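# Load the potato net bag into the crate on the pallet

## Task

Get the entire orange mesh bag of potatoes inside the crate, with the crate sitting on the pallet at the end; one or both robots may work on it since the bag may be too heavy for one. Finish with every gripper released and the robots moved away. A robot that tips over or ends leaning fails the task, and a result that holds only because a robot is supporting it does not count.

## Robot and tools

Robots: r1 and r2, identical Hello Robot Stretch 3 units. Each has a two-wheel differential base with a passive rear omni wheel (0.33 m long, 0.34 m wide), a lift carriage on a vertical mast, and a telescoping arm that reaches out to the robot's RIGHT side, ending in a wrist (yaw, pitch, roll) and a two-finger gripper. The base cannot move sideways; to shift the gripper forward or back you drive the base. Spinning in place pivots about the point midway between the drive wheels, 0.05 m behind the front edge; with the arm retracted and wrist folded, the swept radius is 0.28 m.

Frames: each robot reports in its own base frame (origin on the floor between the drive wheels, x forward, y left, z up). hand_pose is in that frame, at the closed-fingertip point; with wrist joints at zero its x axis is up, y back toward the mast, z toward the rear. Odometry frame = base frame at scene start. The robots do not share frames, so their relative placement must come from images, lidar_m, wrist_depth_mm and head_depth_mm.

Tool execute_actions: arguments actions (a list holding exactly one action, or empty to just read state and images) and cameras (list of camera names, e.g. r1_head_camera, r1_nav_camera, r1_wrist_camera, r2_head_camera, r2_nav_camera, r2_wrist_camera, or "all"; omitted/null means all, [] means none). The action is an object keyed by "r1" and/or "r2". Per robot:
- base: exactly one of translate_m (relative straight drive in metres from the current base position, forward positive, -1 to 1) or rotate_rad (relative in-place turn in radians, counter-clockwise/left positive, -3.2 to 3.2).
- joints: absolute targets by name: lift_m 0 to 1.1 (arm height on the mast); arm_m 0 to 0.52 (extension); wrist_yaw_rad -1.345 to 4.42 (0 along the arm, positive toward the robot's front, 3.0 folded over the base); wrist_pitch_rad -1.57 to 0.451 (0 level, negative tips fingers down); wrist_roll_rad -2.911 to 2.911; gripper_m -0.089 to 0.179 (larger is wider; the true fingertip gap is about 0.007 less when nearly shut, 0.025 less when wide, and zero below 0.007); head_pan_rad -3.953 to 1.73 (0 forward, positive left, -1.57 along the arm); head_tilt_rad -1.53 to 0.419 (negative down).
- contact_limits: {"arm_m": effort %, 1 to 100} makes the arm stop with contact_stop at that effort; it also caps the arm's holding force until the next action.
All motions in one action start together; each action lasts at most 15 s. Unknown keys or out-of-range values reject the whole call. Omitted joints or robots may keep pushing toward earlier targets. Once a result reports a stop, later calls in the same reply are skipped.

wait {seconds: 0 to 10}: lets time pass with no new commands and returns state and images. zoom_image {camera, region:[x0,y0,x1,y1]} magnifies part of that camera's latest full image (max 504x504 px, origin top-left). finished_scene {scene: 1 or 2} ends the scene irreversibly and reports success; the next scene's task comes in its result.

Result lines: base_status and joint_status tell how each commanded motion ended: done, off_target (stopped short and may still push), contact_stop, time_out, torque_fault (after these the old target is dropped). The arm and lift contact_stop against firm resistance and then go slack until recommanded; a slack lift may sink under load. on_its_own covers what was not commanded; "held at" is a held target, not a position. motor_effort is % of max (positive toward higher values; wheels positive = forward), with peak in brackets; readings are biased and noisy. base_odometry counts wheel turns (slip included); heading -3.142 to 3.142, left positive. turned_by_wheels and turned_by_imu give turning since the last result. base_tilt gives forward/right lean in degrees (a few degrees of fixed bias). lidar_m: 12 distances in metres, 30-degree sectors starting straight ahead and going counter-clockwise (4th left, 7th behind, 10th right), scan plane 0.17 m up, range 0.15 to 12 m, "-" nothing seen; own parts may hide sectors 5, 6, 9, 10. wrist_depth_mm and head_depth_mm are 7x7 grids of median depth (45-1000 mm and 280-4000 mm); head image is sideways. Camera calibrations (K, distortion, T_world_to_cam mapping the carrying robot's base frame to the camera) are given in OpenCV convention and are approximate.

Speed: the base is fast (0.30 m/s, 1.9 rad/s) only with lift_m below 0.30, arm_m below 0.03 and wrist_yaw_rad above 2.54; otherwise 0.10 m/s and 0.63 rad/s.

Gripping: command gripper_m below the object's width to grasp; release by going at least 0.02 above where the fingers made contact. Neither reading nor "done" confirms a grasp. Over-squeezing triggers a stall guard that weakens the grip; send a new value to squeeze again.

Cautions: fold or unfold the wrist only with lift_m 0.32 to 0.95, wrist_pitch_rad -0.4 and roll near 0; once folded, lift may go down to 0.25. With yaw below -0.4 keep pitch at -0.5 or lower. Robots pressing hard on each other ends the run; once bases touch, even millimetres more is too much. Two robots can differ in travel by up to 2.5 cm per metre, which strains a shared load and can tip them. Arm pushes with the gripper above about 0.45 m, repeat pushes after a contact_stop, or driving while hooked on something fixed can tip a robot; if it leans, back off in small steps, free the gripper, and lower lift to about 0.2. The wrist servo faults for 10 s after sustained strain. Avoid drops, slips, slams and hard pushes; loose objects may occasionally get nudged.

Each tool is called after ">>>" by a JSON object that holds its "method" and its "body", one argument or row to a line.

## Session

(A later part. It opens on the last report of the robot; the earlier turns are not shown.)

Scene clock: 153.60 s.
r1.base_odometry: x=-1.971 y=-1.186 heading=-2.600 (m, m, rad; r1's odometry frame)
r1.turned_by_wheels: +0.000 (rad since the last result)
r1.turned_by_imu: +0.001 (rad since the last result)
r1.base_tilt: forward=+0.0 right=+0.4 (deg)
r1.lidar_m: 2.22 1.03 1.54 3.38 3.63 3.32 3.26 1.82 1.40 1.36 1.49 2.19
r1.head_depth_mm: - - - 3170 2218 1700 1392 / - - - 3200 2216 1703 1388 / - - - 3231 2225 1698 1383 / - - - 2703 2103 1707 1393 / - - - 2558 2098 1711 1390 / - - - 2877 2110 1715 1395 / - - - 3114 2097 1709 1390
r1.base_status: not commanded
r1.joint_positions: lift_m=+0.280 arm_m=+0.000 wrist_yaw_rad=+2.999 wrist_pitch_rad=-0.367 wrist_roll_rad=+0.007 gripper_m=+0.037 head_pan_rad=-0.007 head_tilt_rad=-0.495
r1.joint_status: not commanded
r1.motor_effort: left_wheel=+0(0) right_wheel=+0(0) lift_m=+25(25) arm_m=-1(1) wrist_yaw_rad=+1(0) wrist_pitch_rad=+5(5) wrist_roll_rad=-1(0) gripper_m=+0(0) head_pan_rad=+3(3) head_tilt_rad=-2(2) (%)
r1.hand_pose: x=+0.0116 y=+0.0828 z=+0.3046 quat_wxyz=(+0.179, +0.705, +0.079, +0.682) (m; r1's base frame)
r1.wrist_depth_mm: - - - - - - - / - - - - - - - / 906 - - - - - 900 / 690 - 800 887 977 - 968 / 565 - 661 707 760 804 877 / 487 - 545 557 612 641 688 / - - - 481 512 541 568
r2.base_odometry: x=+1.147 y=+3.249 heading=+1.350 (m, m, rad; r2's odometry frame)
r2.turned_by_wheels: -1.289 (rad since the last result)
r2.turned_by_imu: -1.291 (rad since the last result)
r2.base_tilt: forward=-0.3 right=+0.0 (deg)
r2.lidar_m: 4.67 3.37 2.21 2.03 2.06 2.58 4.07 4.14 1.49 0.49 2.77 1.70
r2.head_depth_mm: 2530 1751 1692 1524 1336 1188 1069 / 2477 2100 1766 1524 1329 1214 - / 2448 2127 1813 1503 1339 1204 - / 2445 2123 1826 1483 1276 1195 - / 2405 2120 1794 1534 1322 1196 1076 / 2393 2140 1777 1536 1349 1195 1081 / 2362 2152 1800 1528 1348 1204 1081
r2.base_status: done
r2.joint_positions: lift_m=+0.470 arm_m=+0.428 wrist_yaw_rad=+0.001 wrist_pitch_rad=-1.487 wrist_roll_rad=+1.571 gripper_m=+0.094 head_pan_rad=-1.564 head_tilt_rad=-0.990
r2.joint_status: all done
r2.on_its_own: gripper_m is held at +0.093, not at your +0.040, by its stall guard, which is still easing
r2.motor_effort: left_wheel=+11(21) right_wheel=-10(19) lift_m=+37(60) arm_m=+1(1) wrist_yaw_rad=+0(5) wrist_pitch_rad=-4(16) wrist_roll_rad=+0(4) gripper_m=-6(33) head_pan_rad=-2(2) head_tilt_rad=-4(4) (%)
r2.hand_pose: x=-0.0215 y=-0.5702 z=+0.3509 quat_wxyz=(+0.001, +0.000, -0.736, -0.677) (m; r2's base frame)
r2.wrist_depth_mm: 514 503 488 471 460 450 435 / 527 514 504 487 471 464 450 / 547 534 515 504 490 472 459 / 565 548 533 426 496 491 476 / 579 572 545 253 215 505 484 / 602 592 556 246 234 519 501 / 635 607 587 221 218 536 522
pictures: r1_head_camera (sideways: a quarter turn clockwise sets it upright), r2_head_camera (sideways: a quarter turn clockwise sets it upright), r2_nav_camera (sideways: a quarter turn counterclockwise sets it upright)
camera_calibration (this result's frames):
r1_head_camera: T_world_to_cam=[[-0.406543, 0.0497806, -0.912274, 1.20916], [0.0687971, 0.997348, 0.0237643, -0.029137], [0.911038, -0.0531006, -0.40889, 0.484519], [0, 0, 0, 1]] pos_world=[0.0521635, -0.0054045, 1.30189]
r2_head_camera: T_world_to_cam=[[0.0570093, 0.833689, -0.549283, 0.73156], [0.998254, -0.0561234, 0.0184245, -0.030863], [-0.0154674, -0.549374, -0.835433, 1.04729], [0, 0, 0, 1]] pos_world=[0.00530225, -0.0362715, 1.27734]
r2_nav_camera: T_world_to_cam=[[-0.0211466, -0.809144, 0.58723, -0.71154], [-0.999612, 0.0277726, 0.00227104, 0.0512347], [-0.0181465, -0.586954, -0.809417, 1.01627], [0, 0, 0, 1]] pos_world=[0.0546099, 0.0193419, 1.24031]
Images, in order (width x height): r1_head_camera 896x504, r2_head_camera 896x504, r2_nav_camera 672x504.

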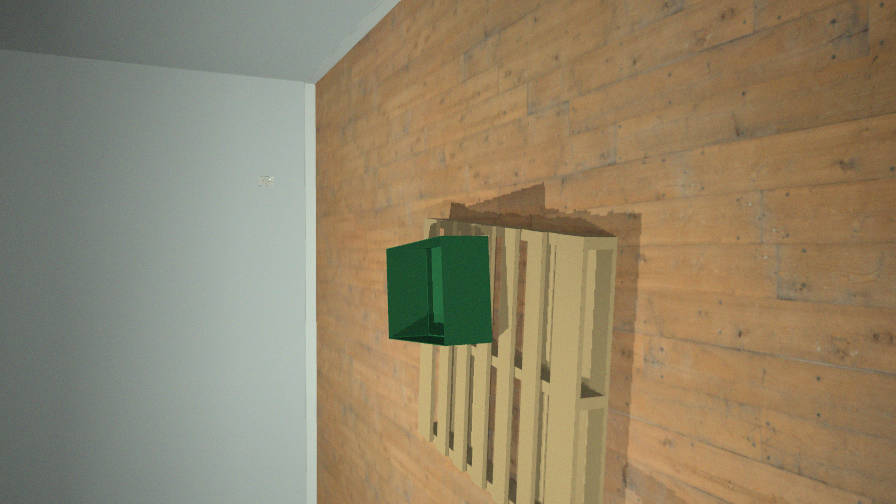

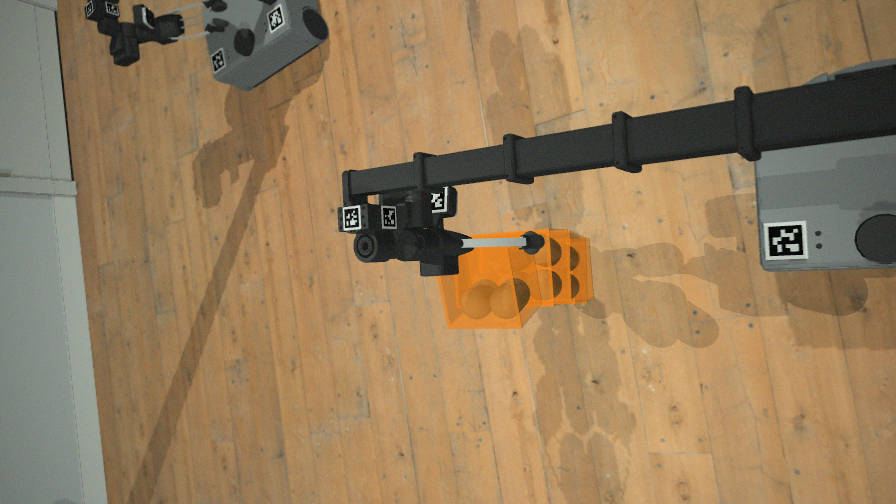

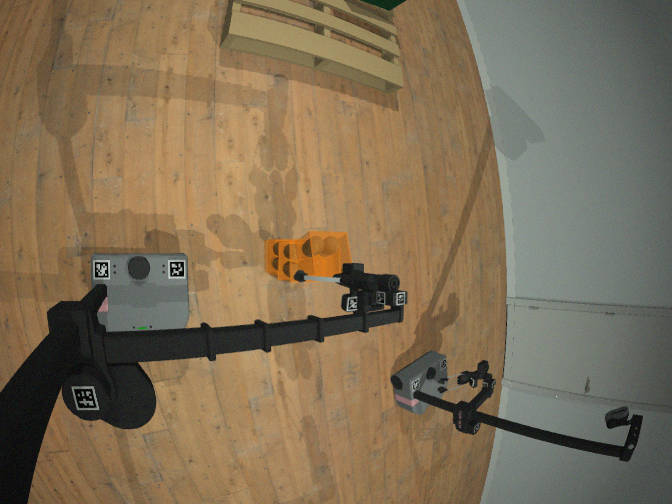

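>>> {"method": "execute_actions", "body": {
  "actions": [
    {"r2":{"joints":{"lift_m":0.6,"gripper_m":0.179}}}
  ],
  "cameras": ["r2_head_camera","r2_wrist_camera"]
}}

Scene clock: 159.50 s.
r1.base_odometry: x=-1.971 y=-1.186 heading=-2.600 (m, m, rad; r1's odometry frame)
r1.turned_by_wheels: +0.000 (rad since the last result)
r1.turned_by_imu: +0.001 (rad since the last result)
r1.base_tilt: forward=+0.0 right=+0.2 (deg)
r1.lidar_m: 2.22 0.96 0.95 3.37 3.63 3.33 3.26 1.82 1.40 1.36 1.49 2.19
r1.head_depth_mm: - - - 3175 2210 1714 1388 / - - - 3206 2232 1713 1395 / - - - 3206 2222 1716 1384 / - - - 2699 2094 1716 1392 / - - - 2544 2107 1707 1379 / - - - 2883 2091 1716 1393 / - - - 3052 2093 1719 1400
r1.base_status: not commanded
r1.joint_positions: lift_m=+0.280 arm_m=+0.000 wrist_yaw_rad=+2.999 wrist_pitch_rad=-0.367 wrist_roll_rad=+0.007 gripper_m=+0.037 head_pan_rad=-0.007 head_tilt_rad=-0.495
r1.joint_status: not commanded
r1.motor_effort: left_wheel=+0(0) right_wheel=+0(0) lift_m=+25(25) arm_m=-1(1) wrist_yaw_rad=+1(1) wrist_pitch_rad=+5(5) wrist_roll_rad=+0(0) gripper_m=+0(0) head_pan_rad=+4(3) head_tilt_rad=-1(2) (%)
r1.hand_pose: x=+0.0116 y=+0.0828 z=+0.3046 quat_wxyz=(+0.179, +0.705, +0.079, +0.682) (m; r1's base frame)
r1.wrist_depth_mm: - - - - - - - / - - - - - - 895 / 876 - - - - - - / 683 - 803 889 954 - - / 575 - 666 709 753 809 869 / 482 - 546 556 623 647 692 / - - - 477 517 536 576
r2.base_odometry: x=+1.147 y=+3.249 heading=+1.349 (m, m, rad; r2's odometry frame)
r2.turned_by_wheels: -0.001 (rad since the last result)
r2.turned_by_imu: +0.000 (rad since the last result)
r2.base_tilt: forward=-0.3 right=+0.0 (deg)
r2.lidar_m: 4.70 3.35 2.21 2.04 2.06 2.58 4.09 4.13 0.50 0.49 2.77 1.70
r2.head_depth_mm: 2546 1751 1685 1515 1334 1188 1074 / 2477 2110 1767 1520 1351 1206 - / 2477 2118 1812 1466 1268 1201 - / 2448 2116 1819 1498 1296 1195 - / 2378 2130 1790 1539 1339 1196 1078 / 2418 2139 1790 1537 1361 1207 1084 / 2369 2156 1789 1534 1348 1199 1079
r2.base_status: not commanded
r2.joint_positions: lift_m=+0.488 arm_m=+0.428 wrist_yaw_rad=+0.001 wrist_pitch_rad=-1.505 wrist_roll_rad=+1.570 gripper_m=+0.179 head_pan_rad=-1.564 head_tilt_rad=-0.990
r2.joint_status: lift_m contact_stop (moved +0.018 of +0.130); the others done
r2.on_its_own: lift_m is slack since a contact_stop, until your next command for it (your +0.600 is given up)
r2.motor_effort: left_wheel=+0(14) right_wheel=+1(13) lift_m=+27(66) arm_m=+1(1) wrist_yaw_rad=-1(0) wrist_pitch_rad=+2(5) wrist_roll_rad=+1(0) gripper_m=+1(89) head_pan_rad=-2(2) head_tilt_rad=-4(4) (%)
r2.hand_pose: x=-0.0215 y=-0.5654 z=+0.3694 quat_wxyz=(+0.001, +0.000, -0.730, -0.684) (m; r2's base frame)
r2.wrist_depth_mm: 526 515 501 490 479 473 461 / 539 528 513 344 487 484 474 / 563 546 535 254 221 498 484 / 568 557 544 269 251 506 505 / 590 581 563 254 268 526 512 / 616 600 588 201 195 544 - / 633 621 602 185 179 559 546
pictures: r2_head_camera (sideways: a quarter turn clockwise sets it upright), r2_wrist_camera
camera_calibration (this result's frames):
r2_head_camera: T_world_to_cam=[[0.0570092, 0.833689, -0.549283, 0.73156], [0.998254, -0.0561233, 0.0184245, -0.030863], [-0.0154673, -0.549374, -0.835433, 1.04729], [0, 0, 0, 1]] pos_world=[0.00530226, -0.0362715, 1.27734]
r2_wrist_camera: T_world_to_cam=[[0.0917423, 0.992742, -0.0777571, 0.603614], [0.978446, -0.0753622, 0.192261, -0.0624994], [0.185005, -0.0937195, -0.978259, 0.47906], [0, 0, 0, 1]] pos_world=[-0.0828532, -0.559046, 0.527596]
Images, in order (width x height): r2_head_camera 896x504, r2_wrist_camera 644x364.

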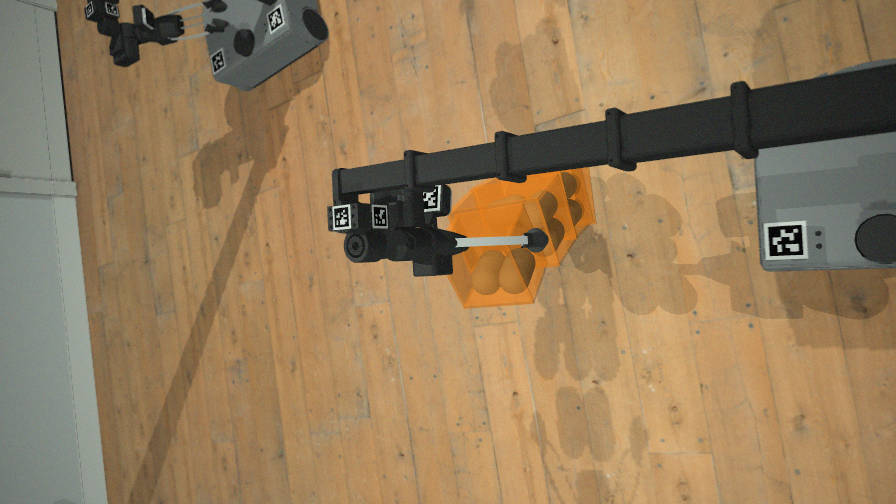

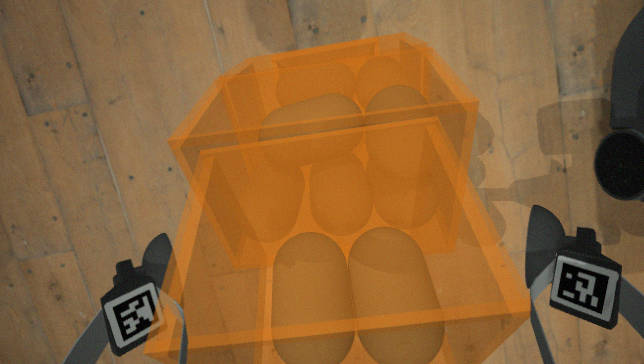

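>>> {"method": "execute_actions", "body": {
  "actions": [
    {"r2":{"joints":{"lift_m":0.44,"gripper_m":0.04}}}
  ],
  "cameras": []
}}

>>> {"method": "execute_actions", "body": {
  "actions": [
    {"r2":{"base":{"translate_m":0.35},"joints":{"lift_m":0.2}}}
  ],
  "cameras": ["r2_head_camera","r2_nav_camera"]
}}

Scene clock: 165.50 s.
r1.base_odometry: x=-1.971 y=-1.186 heading=-2.600 (m, m, rad; r1's odometry frame)
r1.turned_by_wheels: +0.000 (rad since the last result)
r1.turned_by_imu: +0.001 (rad since the last result)
r1.base_tilt: forward=-0.1 right=+0.2 (deg)
r1.lidar_m: 2.23 0.96 0.95 3.38 3.62 3.32 3.26 1.82 1.40 1.37 1.49 2.19
r1.head_depth_mm: - - - 3144 2214 1711 1393 / - - - 3190 2196 1712 1392 / - - - 3207 2230 1713 1389 / - - - 2720 2112 1713 1390 / - - - 2575 2095 1707 1384 / - - - 2899 2100 1716 1392 / - - - 3103 2096 1712 1389
r1.base_status: not commanded
r1.joint_positions: lift_m=+0.280 arm_m=+0.000 wrist_yaw_rad=+2.999 wrist_pitch_rad=-0.367 wrist_roll_rad=+0.007 gripper_m=+0.037 head_pan_rad=-0.007 head_tilt_rad=-0.495
r1.joint_status: not commanded
r1.motor_effort: left_wheel=+0(0) right_wheel=+0(0) lift_m=+25(25) arm_m=-1(1) wrist_yaw_rad=+0(0) wrist_pitch_rad=+5(5) wrist_roll_rad=+0(0) gripper_m=+0(0) head_pan_rad=+3(3) head_tilt_rad=-2(2) (%)
r1.hand_pose: x=+0.0116 y=+0.0828 z=+0.3046 quat_wxyz=(+0.179, +0.705, +0.079, +0.682) (m; r1's base frame)
r1.wrist_depth_mm: - - - - - - - / - - - - - - 919 / 889 - - - - - - / 694 - 825 882 976 961 - / 568 - 670 696 749 811 884 / 488 - 542 562 609 637 698 / - - - 474 510 539 572
r2.base_odometry: x=+1.147 y=+3.249 heading=+1.350 (m, m, rad; r2's odometry frame)
r2.turned_by_wheels: +0.000 (rad since the last result)
r2.turned_by_imu: +0.001 (rad since the last result)
r2.base_tilt: forward=-0.4 right=-0.1 (deg)
r2.lidar_m: 4.69 3.36 2.20 2.04 2.06 2.59 4.09 4.13 0.51 0.49 2.77 1.70
r2.head_depth_mm: 2515 1733 1690 1524 1335 1189 1075 / 2497 2126 1765 1511 1341 1208 - / 2443 2129 1822 1484 1266 1210 - / 2439 2108 1809 1466 1296 1198 - / 2394 2137 1786 1534 1349 1201 1078 / 2417 2139 1796 1536 1346 1198 1076 / 2359 2155 1791 1542 1354 1201 1081
r2.base_status: not commanded
r2.joint_positions: lift_m=+0.472 arm_m=+0.428 wrist_yaw_rad=+0.003 wrist_pitch_rad=-1.470 wrist_roll_rad=+1.563 gripper_m=+0.043 head_pan_rad=-1.564 head_tilt_rad=-0.990
r2.joint_status: lift_m contact_stop (moved -0.016 of -0.048); the others done
r2.on_its_own: lift_m is slack since a contact_stop, until your next command for it (your +0.440 is given up)
r2.motor_effort: left_wheel=+5(6) right_wheel=-5(7) lift_m=+27(29) arm_m=+1(1) wrist_yaw_rad=-2(3) wrist_pitch_rad=-9(11) wrist_roll_rad=+3(3) gripper_m=-57(100) head_pan_rad=-1(3) head_tilt_rad=-4(4) (%)
r2.hand_pose: x=-0.0215 y=-0.5744 z=+0.3533 quat_wxyz=(+0.004, +0.003, -0.741, -0.671) (m; r2's base frame)
r2.wrist_depth_mm: 526 518 493 479 462 449 437 / 547 525 512 329 289 457 447 / 564 546 525 240 200 473 459 / 583 565 539 262 232 485 472 / 603 585 559 247 240 507 483 / 623 605 581 199 191 521 491 / 651 624 595 183 173 529 516
pictures: none
No camera images: the call's "cameras" was empty. Leave "cameras" out to get every camera's image.

not run: a stop came earlier in this reply.

Drive with lift slack first.

>>> {"method": "execute_actions", "body": {
  "actions": [
    {"r2":{"base":{"translate_m":0.25}}}
  ],
  "cameras": []
}}

>>> {"method": "execute_actions", "body": {
  "actions": [
    {"r2":{"base":{"translate_m":0.15},"joints":{"lift_m":0.2}}}
  ],
  "cameras": ["r2_head_camera","r2_nav_camera"]
}}

Scene clock: 171.20 s.
r1.base_odometry: x=-1.971 y=-1.186 heading=-2.600 (m, m, rad; r1's odometry frame)
r1.turned_by_wheels: +0.000 (rad since the last result)
r1.turned_by_imu: +0.001 (rad since the last result)
r1.base_tilt: forward=+0.2 right=+0.3 (deg)
r1.lidar_m: 2.23 1.11 1.66 3.37 3.62 3.33 3.27 1.82 1.40 1.37 1.49 2.19
r1.head_depth_mm: - - - 3204 2229 1702 1387 / - - - 3183 2207 1700 1389 / - - - 3169 2220 1708 1391 / - - - 2715 2100 1706 1396 / - - - 2563 2105 1709 1390 / - - - 2882 2124 1710 1386 / - - - 3099 2106 1703 1394
r1.base_status: not commanded
r1.joint_positions: lift_m=+0.280 arm_m=+0.000 wrist_yaw_rad=+2.999 wrist_pitch_rad=-0.367 wrist_roll_rad=+0.007 gripper_m=+0.037 head_pan_rad=-0.007 head_tilt_rad=-0.495
r1.joint_status: not commanded
r1.motor_effort: left_wheel=+0(0) right_wheel=+0(0) lift_m=+25(26) arm_m=-1(1) wrist_yaw_rad=+1(2) wrist_pitch_rad=+5(5) wrist_roll_rad=+0(0) gripper_m=+0(0) head_pan_rad=+3(3) head_tilt_rad=-1(2) (%)
r1.hand_pose: x=+0.0116 y=+0.0828 z=+0.3046 quat_wxyz=(+0.179, +0.705, +0.079, +0.682) (m; r1's base frame)
r1.wrist_depth_mm: - - - - - - - / - - - - - - - / 898 - - - - - - / 697 - 817 899 961 - 959 / 573 - 661 698 742 808 880 / 484 - 545 552 609 643 698 / - - - 476 513 530 569
r2.base_odometry: x=+1.202 y=+3.493 heading=+1.350 (m, m, rad; r2's odometry frame)
r2.turned_by_wheels: +0.000 (rad since the last result)
r2.turned_by_imu: +0.000 (rad since the last result)
r2.base_tilt: forward=-0.4 right=+0.0 (deg)
r2.lidar_m: 4.43 3.41 2.25 2.07 2.10 2.61 4.33 4.40 0.49 0.48 2.73 1.49
r2.head_depth_mm: 2498 2098 1769 1534 1335 1184 1078 / 2443 2096 1767 1527 1342 1211 - / 2463 2107 1809 1502 1210 1204 - / 2455 2135 1819 1500 1303 1195 - / 2386 2126 1783 1531 1343 1195 1077 / 2407 2115 1791 1539 1341 1202 1080 / 2334 2139 1804 1541 1358 1196 1083
r2.base_status: done
r2.joint_positions: lift_m=+0.472 arm_m=+0.428 wrist_yaw_rad=+0.002 wrist_pitch_rad=-1.488 wrist_roll_rad=+1.567 gripper_m=+0.077 head_pan_rad=-1.564 head_tilt_rad=-0.990
r2.joint_status: not commanded
r2.on_its_own: gripper_m is held at +0.075, not at your +0.040, by its stall guard, which is still easing; lift_m is slack since a contact_stop, until your next command for it (your +0.440 is given up)
r2.motor_effort: left_wheel=-3(12) right_wheel=+1(7) lift_m=+28(27) arm_m=+1(1) wrist_yaw_rad=-3(3) wrist_pitch_rad=-3(9) wrist_roll_rad=+2(3) gripper_m=-38(51) head_pan_rad=-1(2) head_tilt_rad=-4(4) (%)
r2.hand_pose: x=-0.0215 y=-0.5697 z=+0.3533 quat_wxyz=(+0.002, +0.002, -0.735, -0.678) (m; r2's base frame)
r2.wrist_depth_mm: 514 504 489 382 462 453 441 / 531 514 504 324 308 459 453 / 541 533 514 253 222 472 466 / 566 548 530 269 239 488 474 / 584 571 552 253 246 508 483 / 596 583 568 200 196 519 502 / 621 605 578 182 178 530 519
pictures: none
No camera images: the call's "cameras" was empty. Leave "cameras" out to get every camera's image.

Scene clock: 175.13 s.
r1.base_odometry: x=-1.971 y=-1.186 heading=-2.600 (m, m, rad; r1's odometry frame)
r1.turned_by_wheels: +0.000 (rad since the last result)
r1.turned_by_imu: +0.000 (rad since the last result)
r1.base_tilt: forward=+0.2 right=+0.2 (deg)
r1.lidar_m: 2.23 1.30 1.83 3.37 3.62 3.32 3.27 1.82 1.40 1.37 1.49 2.19
r1.head_depth_mm: - - - 3157 2217 1707 1388 / - - - 3152 2228 1711 1377 / - - - 3174 2221 1708 1392 / - - - 2705 2092 1713 1391 / - - - 2597 2093 1715 1386 / - - - 2904 2113 1717 1392 / - - - 3086 2109 1723 1392
r1.base_status: not commanded
r1.joint_positions: lift_m=+0.280 arm_m=+0.000 wrist_yaw_rad=+2.999 wrist_pitch_rad=-0.367 wrist_roll_rad=+0.007 gripper_m=+0.037 head_pan_rad=-0.007 head_tilt_rad=-0.495
r1.joint_status: not commanded
r1.motor_effort: left_wheel=+0(0) right_wheel=+0(0) lift_m=+25(25) arm_m=-1(1) wrist_yaw_rad=+1(1) wrist_pitch_rad=+5(5) wrist_roll_rad=-1(0) gripper_m=+0(0) head_pan_rad=+3(2) head_tilt_rad=-2(2) (%)
r1.hand_pose: x=+0.0116 y=+0.0828 z=+0.3046 quat_wxyz=(+0.179, +0.705, +0.079, +0.682) (m; r1's base frame)
r1.wrist_depth_mm: - - - - - - - / - - - - - - - / 876 - - - - - - / 691 - 802 878 989 - 972 / 571 - 664 711 736 808 894 / 487 - 548 560 612 649 694 / - - - 480 513 540 571
r2.base_odometry: x=+1.234 y=+3.639 heading=+1.351 (m, m, rad; r2's odometry frame)
r2.turned_by_wheels: +0.001 (rad since the last result)
r2.turned_by_imu: +0.008 (rad since the last result)
r2.base_tilt: forward=-0.3 right=+0.1 (deg)
r2.lidar_m: 4.27 3.38 2.26 2.09 2.11 2.67 4.50 4.37 1.72 2.69 1.66 1.37
r2.head_depth_mm: 2516 2103 1771 1513 1345 1194 1068 / 2461 2117 1760 1528 1282 1190 - / 2442 2115 1776 1559 1290 1214 - / 2391 2125 1790 1568 1294 1195 - / 2402 2122 1790 1534 1353 1198 1079 / 2384 2148 1796 1544 1345 1203 1082 / 2334 2158 1782 1521 1351 1200 1085
r2.base_status: done
r2.joint_positions: lift_m=+0.221 arm_m=+0.428 wrist_yaw_rad=-0.012 wrist_pitch_rad=-1.522 wrist_roll_rad=+1.589 gripper_m=+0.099 head_pan_rad=-1.564 head_tilt_rad=-0.990
r2.joint_status: lift_m contact_stop (moved -0.251 of -0.272)
r2.on_its_own: gripper_m is held at +0.098, not at your +0.040, by its stall guard, which is still easing; lift_m is slack since a contact_stop, until your next command for it (your +0.200 is given up); wrist_yaw_rad is at rest, and its effort (+14) is outside its rest range (-12 to +12)
r2.motor_effort: left_wheel=+15(19) right_wheel=-16(27) lift_m=+27(31) arm_m=+1(1) wrist_yaw_rad=+14(18) wrist_pitch_rad=+7(14) wrist_roll_rad=-6(9) gripper_m=-30(36) head_pan_rad=-3(2) head_tilt_rad=-4(4) (%)
r2.hand_pose: x=-0.0214 y=-0.5610 z=+0.1024 quat_wxyz=(-0.010, -0.011, -0.724, -0.690) (m; r2's base frame)
r2.wrist_depth_mm: 257 254 147 142 139 232 231 / 265 261 199 195 147 240 237 / 274 269 263 258 252 248 244 / 282 278 273 208 210 257 252 / 292 286 281 196 190 264 258 / 301 297 289 199 273 272 264 / 312 307 298 293 287 281 277
pictures: r2_head_camera (sideways: a quarter turn clockwise sets it upright), r2_nav_camera (sideways: a quarter turn counterclockwise sets it upright)
camera_calibration (this result's frames):
r2_head_camera: T_world_to_cam=[[0.057055, 0.833686, -0.549283, 0.731559], [0.998251, -0.0561782, 0.0184245, -0.030863], [-0.0154975, -0.549373, -0.835433, 1.04729], [0, 0, 0, 1]] pos_world=[0.00530026, -0.0362715, 1.27734]
r2_nav_camera: T_world_to_cam=[[-0.021191, -0.809143, 0.58723, -0.711539], [-0.99961, 0.0278274, 0.00227104, 0.0512347], [-0.0181787, -0.586953, -0.809417, 1.01627], [0, 0, 0, 1]] pos_world=[0.0546109, 0.0193392, 1.24031]
Images, in order (width x height): r2_head_camera 896x504, r2_nav_camera 672x504.

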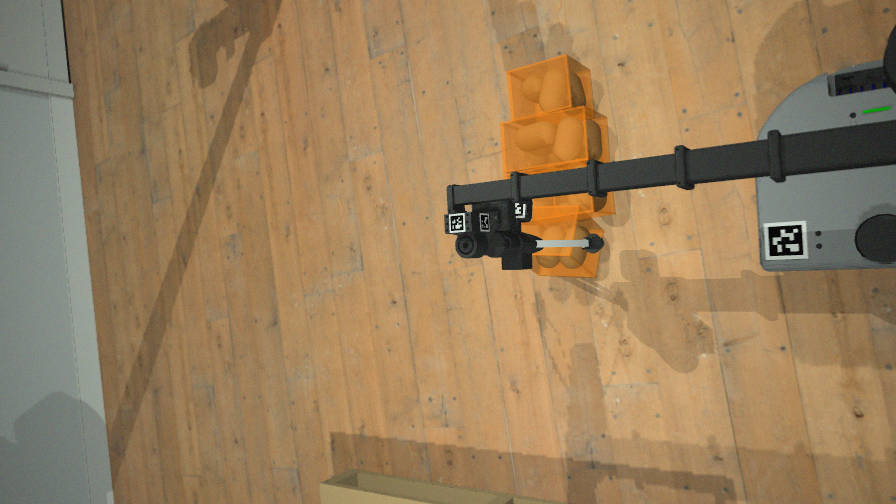

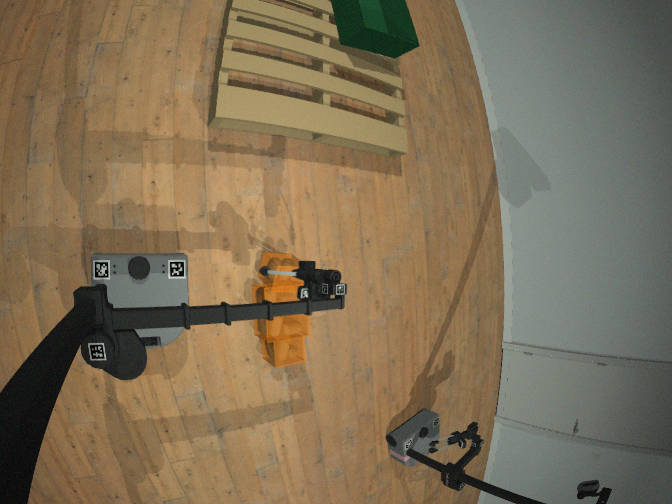

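>>> {"method": "execute_actions", "body": {
  "actions": [
    {"r2":{"joints":{"gripper_m":0.179,"lift_m":0.45}},"r1":{"base":{"rotate_rad":-0.6},"joints":{"lift_m":0.6,"wrist_pitch_rad":-0.4}}}
  ],
  "cameras": []
}}

>>> {"method": "execute_actions", "body": {
  "actions": [
    {"r2":{"joints":{"arm_m":0.05}},"r1":{"base":{"translate_m":0.6}}}
  ],
  "cameras": []
}}

>>> {"method": "execute_actions", "body": {
  "actions": [
    {"r1":{"base":{"rotate_rad":-2.695},"joints":{"head_pan_rad":-2.6,"head_tilt_rad":-0.7}}}
  ],
  "cameras": ["r1_head_camera","r1_nav_camera","r2_nav_camera"]
}}

Scene clock: 205.43 s.
r1.base_odometry: x=-1.971 y=-1.186 heading=+3.083 (m, m, rad; r1's odometry frame)
r1.turned_by_wheels: -0.600 (rad since the last result)
r1.turned_by_imu: -0.602 (rad since the last result)
r1.base_tilt: forward=+0.2 right=+0.3 (deg)
r1.lidar_m: 2.00 2.23 1.75 1.74 3.40 3.52 3.40 3.27 1.96 1.42 1.37 1.45
r1.head_depth_mm: 1504 1583 1673 1787 1885 1711 1385 / 1672 1781 1889 2006 2088 1710 1390 / 1879 1996 2148 2309 2212 1710 1391 / 2131 2335 2484 2701 2215 1698 1389 / 2481 2724 2986 3021 2230 1708 1389 / 2975 3275 3716 3215 2220 1713 1388 / 3705 - - 3225 2220 1709 1397
r1.base_status: done
r1.joint_positions: lift_m=+0.600 arm_m=+0.000 wrist_yaw_rad=+2.999 wrist_pitch_rad=-0.416 wrist_roll_rad=+0.007 gripper_m=+0.037 head_pan_rad=-0.007 head_tilt_rad=-0.495
r1.joint_status: all done
r1.motor_effort: left_wheel=+2(10) right_wheel=-2(5) lift_m=+43(45) arm_m=-1(1) wrist_yaw_rad=+1(1) wrist_pitch_rad=+5(8) wrist_roll_rad=+0(0) gripper_m=+0(0) head_pan_rad=+3(3) head_tilt_rad=-1(2) (%)
r1.hand_pose: x=+0.0108 y=+0.0769 z=+0.6127 quat_wxyz=(+0.196, +0.703, +0.096, +0.677) (m; r1's base frame)
r1.wrist_depth_mm: - - - - - - - / - - - - - - - / - - - - - - - / - - - - - - - / 959 - - - - - - / 821 842 921 934 - - - / 713 - 783 815 865 919 973
r2.base_odometry: x=+1.234 y=+3.639 heading=+1.350 (m, m, rad; r2's odometry frame)
r2.turned_by_wheels: -0.001 (rad since the last result)
r2.turned_by_imu: +0.001 (rad since the last result)
r2.base_tilt: forward=-0.3 right=+0.0 (deg)
r2.lidar_m: 4.27 3.41 2.26 2.09 2.11 2.67 4.47 4.41 1.64 2.68 1.66 1.37
r2.head_depth_mm: 2439 2116 1765 1522 1336 1193 1076 / 2456 2128 1778 1526 1297 1211 - / 2451 2117 1808 1498 1274 1192 - / 2423 2117 1766 1487 1326 1189 - / 2417 2148 1792 1538 1348 1196 1074 / 2382 2146 1786 1534 1346 1196 1080 / 2341 2161 1795 1546 1348 1202 1093
r2.base_status: not commanded
r2.joint_positions: lift_m=+0.449 arm_m=+0.428 wrist_yaw_rad=-0.001 wrist_pitch_rad=-1.499 wrist_roll_rad=+1.572 gripper_m=+0.179 head_pan_rad=-1.564 head_tilt_rad=-0.990
r2.joint_status: all done
r2.motor_effort: left_wheel=-1(15) right_wheel=+0(16) lift_m=+44(51) arm_m=+1(1) wrist_yaw_rad=+0(14) wrist_pitch_rad=+0(7) wrist_roll_rad=+0(6) gripper_m=+1(84) head_pan_rad=-1(2) head_tilt_rad=-4(4) (%)
r2.hand_pose: x=-0.0215 y=-0.5670 z=+0.3306 quat_wxyz=(+0.000, -0.001, -0.732, -0.682) (m; r2's base frame)
r2.wrist_depth_mm: 491 479 467 401 438 434 422 / 503 491 481 411 370 447 438 / 519 506 494 433 470 461 445 / 542 527 509 457 480 471 462 / 561 539 529 506 496 488 468 / 569 554 545 531 511 499 - / 589 578 569 543 531 519 503
pictures: none
No camera images: the call's "cameras" was empty. Leave "cameras" out to get every camera's image.

Scene clock: 212.67 s.
r1.base_odometry: x=-2.570 y=-1.151 heading=+3.084 (m, m, rad; r1's odometry frame)
r1.turned_by_wheels: +0.000 (rad since the last result)
r1.turned_by_imu: +0.005 (rad since the last result)
r1.base_tilt: forward=+0.2 right=+0.4 (deg)
r1.lidar_m: 1.59 1.73 1.77 1.69 3.71 3.82 3.89 3.79 1.51 1.14 1.10 1.15
r1.head_depth_mm: 1183 1246 1316 1392 1483 1562 1387 / 1318 1394 1484 1579 1695 1693 1383 / 1477 1570 1696 1820 1961 1699 1387 / 1676 1813 1970 2159 2140 1708 1392 / 1967 2149 2355 2635 2229 1720 1396 / 2350 2611 2943 3004 2228 1717 1386 / 2940 3328 3917 3206 2240 1717 1394
r1.base_status: done
r1.joint_positions: lift_m=+0.600 arm_m=+0.000 wrist_yaw_rad=+2.999 wrist_pitch_rad=-0.416 wrist_roll_rad=+0.007 gripper_m=+0.037 head_pan_rad=-0.007 head_tilt_rad=-0.495
r1.joint_status: not commanded
r1.motor_effort: left_wheel=+1(8) right_wheel=-1(4) lift_m=+42(43) arm_m=-1(1) wrist_yaw_rad=+1(1) wrist_pitch_rad=+5(5) wrist_roll_rad=+0(0) gripper_m=+0(0) head_pan_rad=+3(4) head_tilt_rad=-2(2) (%)
r1.hand_pose: x=+0.0108 y=+0.0769 z=+0.6127 quat_wxyz=(+0.196, +0.703, +0.096, +0.677) (m; r1's base frame)
r1.wrist_depth_mm: - - - - - - - / - - - - - - - / - - - - - - - / - - - - - - - / 941 - - - - - - / 813 851 907 936 - - - / 713 - 767 802 860 886 957
r2.base_odometry: x=+1.234 y=+3.639 heading=+1.350 (m, m, rad; r2's odometry frame)
r2.turned_by_wheels: +0.000 (rad since the last result)
r2.turned_by_imu: +0.001 (rad since the last result)
r2.base_tilt: forward=-0.3 right=+0.1 (deg)
r2.lidar_m: 4.28 3.41 2.26 2.09 2.11 2.66 4.48 4.41 1.57 2.69 1.66 1.37
r2.head_depth_mm: 2458 1979 1762 1527 1334 1192 1073 / 2452 1806 1769 1533 1288 1206 - / 2457 2134 1773 1527 1288 - - / 2407 2139 1777 1528 1320 1194 - / 2411 2142 1798 1540 1338 1204 1077 / 2377 2161 1792 1529 1349 1205 1080 / 2347 2151 1787 1537 1348 1205 1085
r2.base_status: not commanded
r2.joint_positions: lift_m=+0.449 arm_m=+0.050 wrist_yaw_rad=-0.001 wrist_pitch_rad=-1.498 wrist_roll_rad=+1.572 gripper_m=+0.179 head_pan_rad=-1.564 head_tilt_rad=-0.990
r2.joint_status: all done
r2.motor_effort: left_wheel=-2(1) right_wheel=+0(0) lift_m=+44(44) arm_m=-3(4) wrist_yaw_rad=+1(0) wrist_pitch_rad=+0(0) wrist_roll_rad=+0(0) gripper_m=+0(0) head_pan_rad=-1(2) head_tilt_rad=-5(4) (%)
r2.hand_pose: x=-0.0215 y=-0.1895 z=+0.3306 quat_wxyz=(+0.000, -0.001, -0.732, -0.681) (m; r2's base frame)
r2.wrist_depth_mm: 387 473 466 457 - - - / 458 471 481 471 - - - / 414 458 496 481 - - - / 539 499 513 498 - - - / 554 549 530 513 500 488 473 / 575 559 545 527 511 503 - / 596 576 556 544 532 521 503
pictures: none
No camera images: the call's "cameras" was empty. Leave "cameras" out to get every camera's image.

Scene clock: 217.90 s.
r1.base_odometry: x=-2.570 y=-1.151 heading=+0.389 (m, m, rad; r1's odometry frame)
r1.turned_by_wheels: -2.695 (rad since the last result)
r1.turned_by_imu: -2.714 (rad since the last result)
r1.base_tilt: forward=+0.1 right=+0.2 (deg)
r1.lidar_m: 3.79 1.66 1.15 1.10 1.12 1.46 1.72 1.73 1.70 3.67 3.74 4.02
r1.head_depth_mm: - - 3102 2239 1769 1443 1235 / - - 2517 2051 1763 1451 1237 / - - 2512 2035 1683 1458 1229 / - - 2794 2091 1705 1450 1231 / - - 3070 2090 1757 1453 1233 / - - 3071 2072 1744 1440 1228 / - - 3076 2058 1735 1446 1224
r1.base_status: done
r1.joint_positions: lift_m=+0.600 arm_m=+0.000 wrist_yaw_rad=+2.999 wrist_pitch_rad=-0.416 wrist_roll_rad=+0.007 gripper_m=+0.037 head_pan_rad=-2.593 head_tilt_rad=-0.692
r1.joint_status: all done
r1.motor_effort: left_wheel=+2(7) right_wheel=-2(5) lift_m=+43(42) arm_m=-1(1) wrist_yaw_rad=+1(2) wrist_pitch_rad=+5(5) wrist_roll_rad=+0(0) gripper_m=+0(0) head_pan_rad=-3(44) head_tilt_rad=-3(15) (%)
r1.hand_pose: x=+0.0108 y=+0.0769 z=+0.6127 quat_wxyz=(+0.196, +0.703, +0.096, +0.677) (m; r1's base frame)
r1.wrist_depth_mm: 944 - - - - - - / - - - - - - - / - - - - - - - / - - - - - - - / 946 - - - - - - / 818 850 907 946 - - - / 714 - 779 814 878 922 972
r2.base_odometry: x=+1.234 y=+3.639 heading=+1.350 (m, m, rad; r2's odometry frame)
r2.turned_by_wheels: +0.000 (rad since the last result)
r2.turned_by_imu: +0.001 (rad since the last result)
r2.base_tilt: forward=-0.4 right=-0.1 (deg)
r2.lidar_m: 4.29 3.40 2.26 2.09 2.12 2.67 4.47 4.41 1.69 1.81 1.66 1.36
r2.head_depth_mm: 2471 2099 1765 1521 1335 1188 1074 / 2446 1873 1772 1529 1291 1213 - / 2452 1903 1781 1525 1303 - - / 2409 2113 1774 1538 1325 1190 - / 2400 2133 1783 1536 1342 1197 1077 / 2397 2123 1777 1533 1338 1194 1080 / 2331 2161 1808 1543 1341 1202 1079
r2.base_status: not commanded
r2.joint_positions: lift_m=+0.449 arm_m=+0.050 wrist_yaw_rad=-0.001 wrist_pitch_rad=-1.498 wrist_roll_rad=+1.572 gripper_m=+0.179 head_pan_rad=-1.564 head_tilt_rad=-0.990
r2.joint_status: not commanded
r2.motor_effort: left_wheel=-1(1) right_wheel=+0(0) lift_m=+44(43) arm_m=-2(3) wrist_yaw_rad=+1(1) wrist_pitch_rad=+0(0) wrist_roll_rad=+0(0) gripper_m=+0(1) head_pan_rad=-2(2) head_tilt_rad=-4(4) (%)
r2.hand_pose: x=-0.0215 y=-0.1895 z=+0.3306 quat_wxyz=(+0.000, -0.001, -0.732, -0.681) (m; r2's base frame)
r2.wrist_depth_mm: 385 471 465 458 - - - / 462 474 480 473 - - - / 415 462 494 483 - - - / 538 499 510 497 - - - / 559 540 528 511 503 491 471 / 578 560 543 529 513 498 - / 594 585 562 541 530 515 498
pictures: r1_head_camera (sideways: a quarter turn clockwise sets it upright), r1_nav_camera (sideways: a quarter turn counterclockwise sets it upright), r2_nav_camera (sideways: a quarter turn counterclockwise sets it upright)
camera_calibration (this result's frames):
r1_head_camera: T_world_to_cam=[[0.516914, 0.26079, -0.815345, 1.07711], [0.464472, -0.885517, 0.011233, -0.0152318], [-0.719073, -0.384512, -0.578866, 0.715626], [0, 0, 0, 1]] pos_world=[-0.0351121, -0.0192206, 1.29264]
r1_nav_camera: T_world_to_cam=[[-0.619029, -0.315943, 0.719016, -0.890525], [-0.506834, 0.860061, -0.058433, 0.129758], [-0.599936, -0.400593, -0.692533, 0.854615], [0, 0, 0, 1]] pos_world=[0.0272197, -0.050602, 1.23973]
r2_nav_camera: T_world_to_cam=[[-0.021191, -0.809143, 0.58723, -0.711539], [-0.99961, 0.0278274, 0.00227104, 0.0512347], [-0.0181787, -0.586953, -0.809417, 1.01627], [0, 0, 0, 1]] pos_world=[0.0546109, 0.0193392, 1.24031]
Images, in order (width x height): r1_head_camera 896x504, r1_nav_camera 672x504, r2_nav_camera 672x504.

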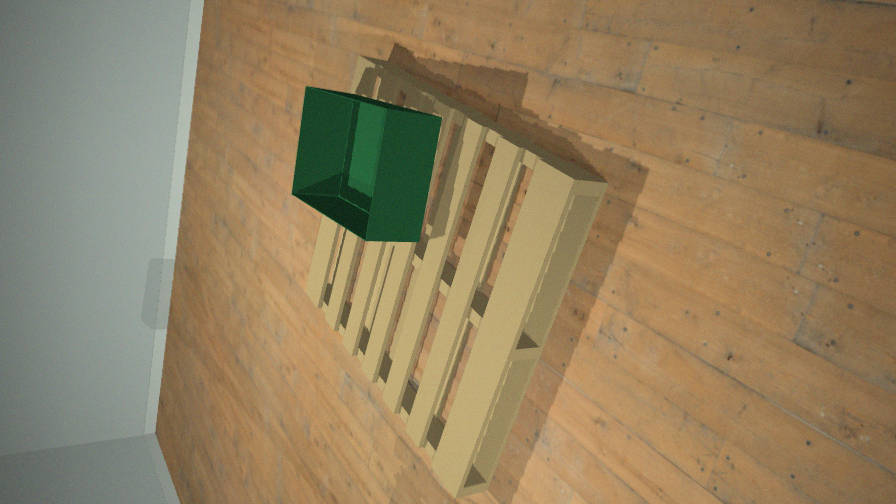

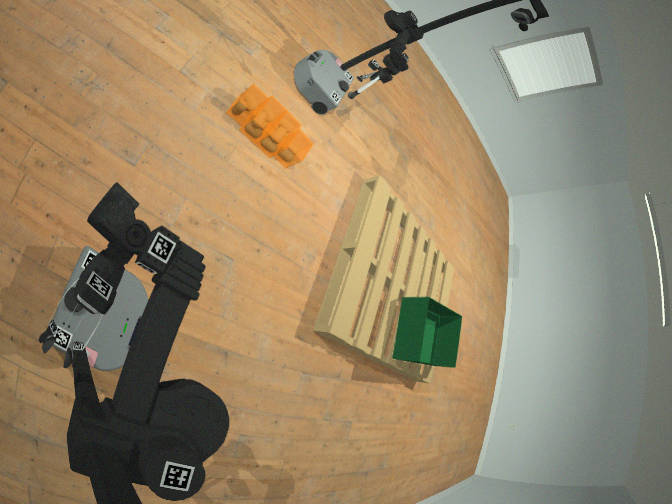

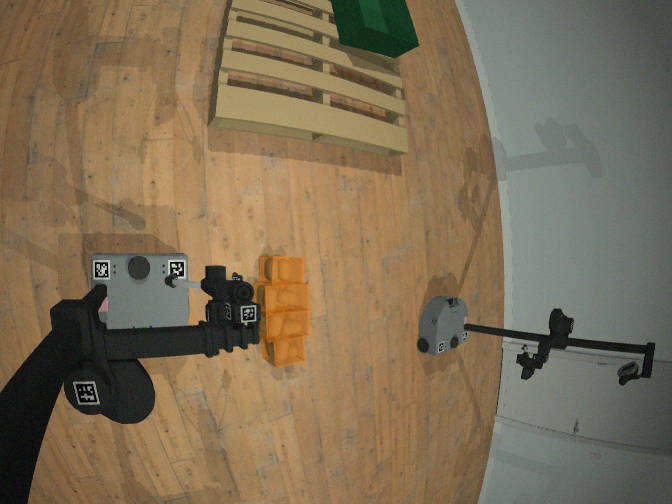

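>>> {"method": "execute_actions", "body": {
  "actions": [
    {"r1":{"base":{"translate_m":-1.0},"joints":{"lift_m":0.28}}}
  ],
  "cameras": []
}}

>>> {"method": "execute_actions", "body": {
  "actions": [
    {"r1":{"base":{"translate_m":-0.62},"joints":{"lift_m":0.7,"head_pan_rad":-1.57,"head_tilt_rad":-0.9}}}
  ],
  "cameras": []
}}

>>> {"method": "execute_actions", "body": {
  "actions": [
    {"r1":{"joints":{"wrist_yaw_rad":0,"gripper_m":0.12}}}
  ],
  "cameras": []
}}

>>> {"method": "execute_actions", "body": {
  "actions": [
    {"r1":{"joints":{"wrist_pitch_rad":-1.5,"arm_m":0.48}}}
  ],
  "cameras": ["r1_head_camera","r1_wrist_camera"]
}}

Scene clock: 247.83 s.
r1.base_odometry: x=-3.495 y=-1.530 heading=+0.389 (m, m, rad; r1's odometry frame)
r1.turned_by_wheels: +0.000 (rad since the last result)
r1.turned_by_imu: -0.006 (rad since the last result)
r1.base_tilt: forward=+0.0 right=+0.3 (deg)
r1.lidar_m: 4.79 1.59 1.09 1.02 1.04 1.34 3.07 0.78 0.91 1.66 1.66 4.92
r1.head_depth_mm: 3394 3722 3059 2252 1757 1446 1232 / 3576 3880 3096 2236 1774 1451 1234 / 3663 - 3085 2235 1661 1451 1233 / 3784 - 3048 1805 1578 1348 1229 / 3993 - 3059 1824 1579 1296 1173 / - - 3050 2019 1537 1314 1134 / - - 3039 2091 1583 1338 1155
r1.base_status: done
r1.joint_positions: lift_m=+0.280 arm_m=+0.000 wrist_yaw_rad=+2.999 wrist_pitch_rad=-0.417 wrist_roll_rad=+0.007 gripper_m=+0.037 head_pan_rad=-2.593 head_tilt_rad=-0.692
r1.joint_status: all done
r1.motor_effort: left_wheel=+2(7) right_wheel=-1(6) lift_m=+25(36) arm_m=-1(1) wrist_yaw_rad=+1(1) wrist_pitch_rad=+5(5) wrist_roll_rad=+0(0) gripper_m=+0(0) head_pan_rad=-3(3) head_tilt_rad=-3(2) (%)
r1.hand_pose: x=+0.0108 y=+0.0768 z=+0.2932 quat_wxyz=(+0.196, +0.702, +0.096, +0.677) (m; r1's base frame)
r1.wrist_depth_mm: 860 - 954 - - - - / 926 - - - - - - / 781 - 946 - - - - / 650 - 739 793 870 951 - / 533 - 625 651 695 753 806 / 462 - - 533 576 599 645 / - - - 454 490 503 539
r2.base_odometry: x=+1.234 y=+3.639 heading=+1.350 (m, m, rad; r2's odometry frame)
r2.turned_by_wheels: +0.000 (rad since the last result)
r2.turned_by_imu: +0.002 (rad since the last result)
r2.base_tilt: forward=-0.2 right=-0.1 (deg)
r2.lidar_m: 4.30 3.42 2.25 2.09 2.11 2.66 4.49 4.40 2.88 2.68 1.66 1.37
r2.head_depth_mm: 2489 2107 1776 1531 1330 1185 1073 / 2448 2135 1775 1523 1282 1213 - / 2466 2112 1772 1535 1296 - - / 2440 2126 1781 1535 1321 1204 - / 2420 2151 1783 1536 1348 1197 1079 / 2338 2130 1792 1532 1348 1197 1081 / 2268 1786 1740 1543 1351 1204 1080
r2.base_status: not commanded
r2.joint_positions: lift_m=+0.449 arm_m=+0.050 wrist_yaw_rad=-0.001 wrist_pitch_rad=-1.498 wrist_roll_rad=+1.572 gripper_m=+0.179 head_pan_rad=-1.564 head_tilt_rad=-0.990
r2.joint_status: not commanded
r2.motor_effort: left_wheel=-2(1) right_wheel=+0(0) lift_m=+43(43) arm_m=-2(3) wrist_yaw_rad=+2(1) wrist_pitch_rad=+0(0) wrist_roll_rad=+0(0) gripper_m=+0(1) head_pan_rad=-1(1) head_tilt_rad=-4(4) (%)
r2.hand_pose: x=-0.0215 y=-0.1895 z=+0.3306 quat_wxyz=(+0.000, -0.001, -0.732, -0.681) (m; r2's base frame)
r2.wrist_depth_mm: 386 469 467 455 - - - / 462 478 486 472 - - - / 417 465 497 483 - - - / 537 495 509 501 - - - / 554 549 530 511 503 492 476 / 575 558 542 528 511 502 - / 607 585 565 544 530 515 504
pictures: none
No camera images: the call's "cameras" was empty. Leave "cameras" out to get every camera's image.

Scene clock: 255.40 s.
r1.base_odometry: x=-4.069 y=-1.765 heading=+0.389 (m, m, rad; r1's odometry frame)
r1.turned_by_wheels: +0.000 (rad since the last result)
r1.turned_by_imu: -0.003 (rad since the last result)
r1.base_tilt: forward=+0.2 right=+0.2 (deg)
r1.lidar_m: 5.41 1.51 1.03 0.97 0.98 1.26 2.85 0.65 0.41 0.39 1.92 4.98
r1.head_depth_mm: 3611 2804 2184 1624 1367 1152 - / 3610 2829 2168 1644 1365 1209 - / 3517 2820 2174 1649 1351 1194 1094 / 3463 2796 2177 1688 1316 1171 - / 3471 2771 2160 1677 1382 1241 1102 / 3391 2758 2163 1669 1407 1230 1102 / 3325 2754 2128 1663 1405 1227 1082
r1.base_status: done
r1.joint_positions: lift_m=+0.700 arm_m=+0.000 wrist_yaw_rad=+2.999 wrist_pitch_rad=-0.417 wrist_roll_rad=+0.007 gripper_m=+0.037 head_pan_rad=-1.577 head_tilt_rad=-0.889
r1.joint_status: all done
r1.motor_effort: left_wheel=+1(10) right_wheel=-1(7) lift_m=+43(45) arm_m=-1(1) wrist_yaw_rad=+2(1) wrist_pitch_rad=+5(5) wrist_roll_rad=+0(0) gripper_m=+0(0) head_pan_rad=+3(42) head_tilt_rad=-4(15) (%)
r1.hand_pose: x=+0.0107 y=+0.0768 z=+0.7125 quat_wxyz=(+0.196, +0.702, +0.096, +0.677) (m; r1's base frame)
r1.wrist_depth_mm: 820 - 891 970 - - - / 853 - 973 - - - - / 966 - - - - - - / - - - - - - - / - - - - - - - / 922 957 - - - - - / 811 - 878 937 - - -
r2.base_odometry: x=+1.234 y=+3.639 heading=+1.350 (m, m, rad; r2's odometry frame)
r2.turned_by_wheels: +0.000 (rad since the last result)
r2.turned_by_imu: +0.001 (rad since the last result)
r2.base_tilt: forward=-0.3 right=-0.1 (deg)
r2.lidar_m: 4.28 3.39 2.25 2.09 2.11 2.67 4.49 4.39 2.88 2.68 1.66 1.37
r2.head_depth_mm: 2466 2096 1776 1522 1340 1187 1072 / 2460 2129 1789 1523 1286 1207 - / 2461 2122 1787 1535 1299 - - / 2415 2129 1779 1528 1321 1199 - / 2391 2135 1795 1538 1338 1199 1078 / 2377 2140 1786 1540 1346 1195 1079 / 2360 2167 1791 1530 1348 1201 1086
r2.base_status: not commanded
r2.joint_positions: lift_m=+0.449 arm_m=+0.050 wrist_yaw_rad=-0.001 wrist_pitch_rad=-1.498 wrist_roll_rad=+1.572 gripper_m=+0.179 head_pan_rad=-1.564 head_tilt_rad=-0.990
r2.joint_status: not commanded
r2.motor_effort: left_wheel=-1(1) right_wheel=+0(0) lift_m=+44(44) arm_m=-3(2) wrist_yaw_rad=+1(1) wrist_pitch_rad=+0(1) wrist_roll_rad=+0(0) gripper_m=-2(0) head_pan_rad=-2(2) head_tilt_rad=-5(4) (%)
r2.hand_pose: x=-0.0215 y=-0.1895 z=+0.3306 quat_wxyz=(+0.000, -0.001, -0.732, -0.681) (m; r2's base frame)
r2.wrist_depth_mm: 386 473 467 456 - - - / 464 472 480 470 - - - / 416 466 490 487 - - - / 537 503 511 497 - - - / 557 540 525 511 502 490 470 / 572 565 544 526 516 495 - / 598 580 565 544 527 515 510
pictures: none
No camera images: the call's "cameras" was empty. Leave "cameras" out to get every camera's image.

Scene clock: 257.90 s.
r1.base_odometry: x=-4.069 y=-1.765 heading=+0.389 (m, m, rad; r1's odometry frame)
r1.turned_by_wheels: +0.000 (rad since the last result)
r1.turned_by_imu: +0.000 (rad since the last result)
r1.base_tilt: forward=+0.1 right=+0.4 (deg)
r1.lidar_m: 5.37 1.51 1.03 0.97 0.98 1.26 2.85 0.65 0.41 0.39 1.92 4.99
r1.head_depth_mm: 3652 2847 2176 1616 1363 1152 - / 3555 2830 2195 1645 1359 1202 - / 3532 2822 2176 1647 1344 1204 - / 3509 2761 2168 1675 1316 - - / 3479 2751 2160 1674 1403 1193 1107 / 3397 2763 2131 1677 1407 1226 1106 / 3346 2749 2156 1676 1402 1222 1085
r1.base_status: not commanded
r1.joint_positions: lift_m=+0.700 arm_m=+0.000 wrist_yaw_rad=+0.003 wrist_pitch_rad=-0.417 wrist_roll_rad=+0.007 gripper_m=+0.120 head_pan_rad=-1.577 head_tilt_rad=-0.889
r1.joint_status: all done
r1.motor_effort: left_wheel=+1(2) right_wheel=-1(1) lift_m=+44(43) arm_m=-1(1) wrist_yaw_rad=-3(2) wrist_pitch_rad=+5(5) wrist_roll_rad=+0(0) gripper_m=+0(93) head_pan_rad=+3(3) head_tilt_rad=-4(3) (%)
r1.hand_pose: x=-0.0209 y=-0.3698 z=+0.7125 quat_wxyz=(+0.690, +0.147, -0.694, -0.146) (m; r1's base frame)
r1.wrist_depth_mm: - - - - - - - / - - - - - - - / - - - - - - - / - - - - - - - / - - - - - - - / 878 844 897 800 832 872 - / 718 780 776 785 792 822 -
r2.base_odometry: x=+1.234 y=+3.639 heading=+1.350 (m, m, rad; r2's odometry frame)
r2.turned_by_wheels: +0.000 (rad since the last result)
r2.turned_by_imu: +0.000 (rad since the last result)
r2.base_tilt: forward=-0.3 right=-0.2 (deg)
r2.lidar_m: 4.27 3.40 2.26 2.09 2.12 2.66 4.50 4.41 2.88 2.68 1.66 1.37
r2.head_depth_mm: 2462 2121 1764 1524 1345 1189 1068 / 2446 2112 1768 1521 1291 1215 - / 2447 2113 1780 1533 1293 - - / 2403 2135 1790 1531 1321 1197 - / 2420 2120 1785 1534 1339 1196 1080 / 2373 2141 1783 1535 1348 1196 1081 / 2315 2157 1799 1536 1346 1201 1087
r2.base_status: not commanded
r2.joint_positions: lift_m=+0.449 arm_m=+0.050 wrist_yaw_rad=-0.001 wrist_pitch_rad=-1.498 wrist_roll_rad=+1.572 gripper_m=+0.179 head_pan_rad=-1.564 head_tilt_rad=-0.990
r2.joint_status: not commanded
r2.motor_effort: left_wheel=-2(1) right_wheel=+0(0) lift_m=+44(44) arm_m=-2(3) wrist_yaw_rad=+1(1) wrist_pitch_rad=+0(0) wrist_roll_rad=+0(0) gripper_m=+0(0) head_pan_rad=-2(2) head_tilt_rad=-4(4) (%)
r2.hand_pose: x=-0.0215 y=-0.1895 z=+0.3306 quat_wxyz=(+0.000, -0.001, -0.732, -0.681) (m; r2's base frame)
r2.wrist_depth_mm: 383 472 464 457 - - - / 460 470 485 469 - - - / 415 460 492 486 - - - / 534 497 510 498 - - - / 558 539 528 508 507 492 468 / 578 563 543 527 515 499 - / 600 578 561 545 533 516 499
pictures: none
No camera images: the call's "cameras" was empty. Leave "cameras" out to get every camera's image.

Scene clock: 262.60 s.
r1.base_odometry: x=-4.069 y=-1.765 heading=+0.389 (m, m, rad; r1's odometry frame)
r1.turned_by_wheels: +0.000 (rad since the last result)
r1.turned_by_imu: +0.000 (rad since the last result)
r1.base_tilt: forward=+0.0 right=+0.5 (deg)
r1.lidar_m: 5.41 1.52 1.03 0.96 0.98 1.27 2.85 0.65 0.41 0.39 1.92 4.99
r1.head_depth_mm: 3660 2820 2198 1605 1359 1160 - / 3506 2806 2173 1687 1423 - - / 3510 2816 2237 1596 1329 1172 1115 / 3513 2778 - 1591 1317 1168 1108 / 3441 2755 2161 1680 1379 1212 1109 / 3392 2749 2134 1661 1412 1226 1106 / 3317 2730 2136 1669 1407 1218 1087
r1.base_status: not commanded
r1.joint_positions: lift_m=+0.700 arm_m=+0.480 wrist_yaw_rad=+0.001 wrist_pitch_rad=-1.496 wrist_roll_rad=+0.007 gripper_m=+0.120 head_pan_rad=-1.577 head_tilt_rad=-0.889
r1.joint_status: all done
r1.motor_effort: left_wheel=+2(2) right_wheel=-1(1) lift_m=+42(43) arm_m=+5(6) wrist_yaw_rad=-1(3) wrist_pitch_rad=-1(2) wrist_roll_rad=+0(0) gripper_m=+0(0) head_pan_rad=+3(3) head_tilt_rad=-4(4) (%)
r1.hand_pose: x=-0.0216 y=-0.6195 z=+0.5811 quat_wxyz=(+0.517, +0.480, -0.519, -0.483) (m; r1's base frame)
r1.wrist_depth_mm: 568 586 591 618 625 631 647 / 576 589 601 541 548 561 587 / 590 596 612 620 624 629 637 / 644 599 618 611 633 646 645 / 612 725 621 629 645 644 643 / 605 662 623 637 640 655 654 / 741 746 753 544 534 533 538
r2.base_odometry: x=+1.234 y=+3.639 heading=+1.350 (m, m, rad; r2's odometry frame)
r2.turned_by_wheels: +0.000 (rad since the last result)
r2.turned_by_imu: +0.001 (rad since the last result)
r2.base_tilt: forward=-0.3 right=-0.1 (deg)
r2.lidar_m: 4.28 3.41 2.26 2.09 2.11 2.66 4.50 4.40 2.88 2.68 1.66 1.36
r2.head_depth_mm: 2479 2108 1744 1509 1332 1192 1070 / 2439 2115 1770 1526 1293 1206 - / 2464 2092 1775 1514 1297 - - / 2402 2151 1790 1530 1316 1200 - / 2406 2122 1779 1529 1341 1193 1083 / 2375 2135 1779 1532 1348 1202 1081 / 2331 2152 1787 1544 1348 1199 1083
r2.base_status: not commanded
r2.joint_positions: lift_m=+0.449 arm_m=+0.050 wrist_yaw_rad=-0.001 wrist_pitch_rad=-1.498 wrist_roll_rad=+1.572 gripper_m=+0.179 head_pan_rad=-1.564 head_tilt_rad=-0.990
r2.joint_status: not commanded
r2.motor_effort: left_wheel=-1(0) right_wheel=+0(0) lift_m=+44(44) arm_m=-3(3) wrist_yaw_rad=+1(0) wrist_pitch_rad=+0(1) wrist_roll_rad=+0(0) gripper_m=+1(0) head_pan_rad=-3(2) head_tilt_rad=-4(4) (%)
r2.hand_pose: x=-0.0215 y=-0.1895 z=+0.3306 quat_wxyz=(+0.000, -0.001, -0.732, -0.681) (m; r2's base frame)
r2.wrist_depth_mm: 387 474 462 455 - - - / 462 475 479 465 - - - / 418 467 493 481 - - - / 535 497 512 496 - - - / 554 541 531 510 505 486 471 / 579 562 540 529 514 502 - / 593 583 563 541 532 519 504
pictures: r1_head_camera (sideways: a quarter turn clockwise sets it upright), r1_wrist_camera
camera_calibration (this result's frames):
r1_head_camera: T_world_to_cam=[[0.0513533, 0.725511, -0.686292, 0.911744], [0.997381, -0.0723008, -0.0018013, -0.00151211], [-0.0509263, -0.684402, -0.727324, 0.904658], [0, 0, 0, 1]] pos_world=[0.000758044, -0.042439, 1.2837]
r1_wrist_camera: T_world_to_cam=[[-0.989284, -0.131659, 0.0631186, -0.155633], [-0.126276, 0.988533, 0.0828011, 0.603387], [-0.0732964, 0.0739434, -0.994565, 0.783483], [0, 0, 0, 1]] pos_world=[-0.0203452, -0.674892, 0.739088]
Images, in order (width x height): r1_head_camera 896x504, r1_wrist_camera 644x364.

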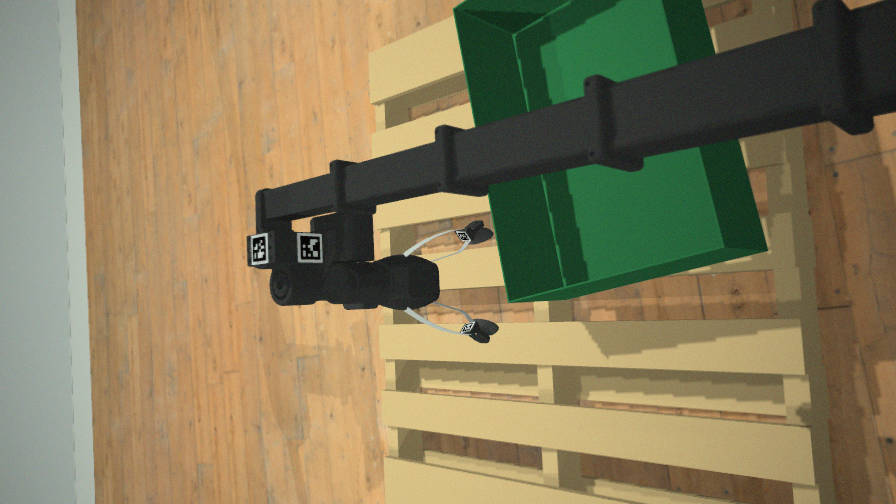

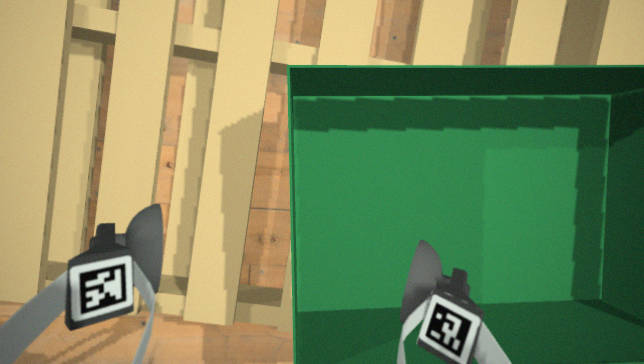

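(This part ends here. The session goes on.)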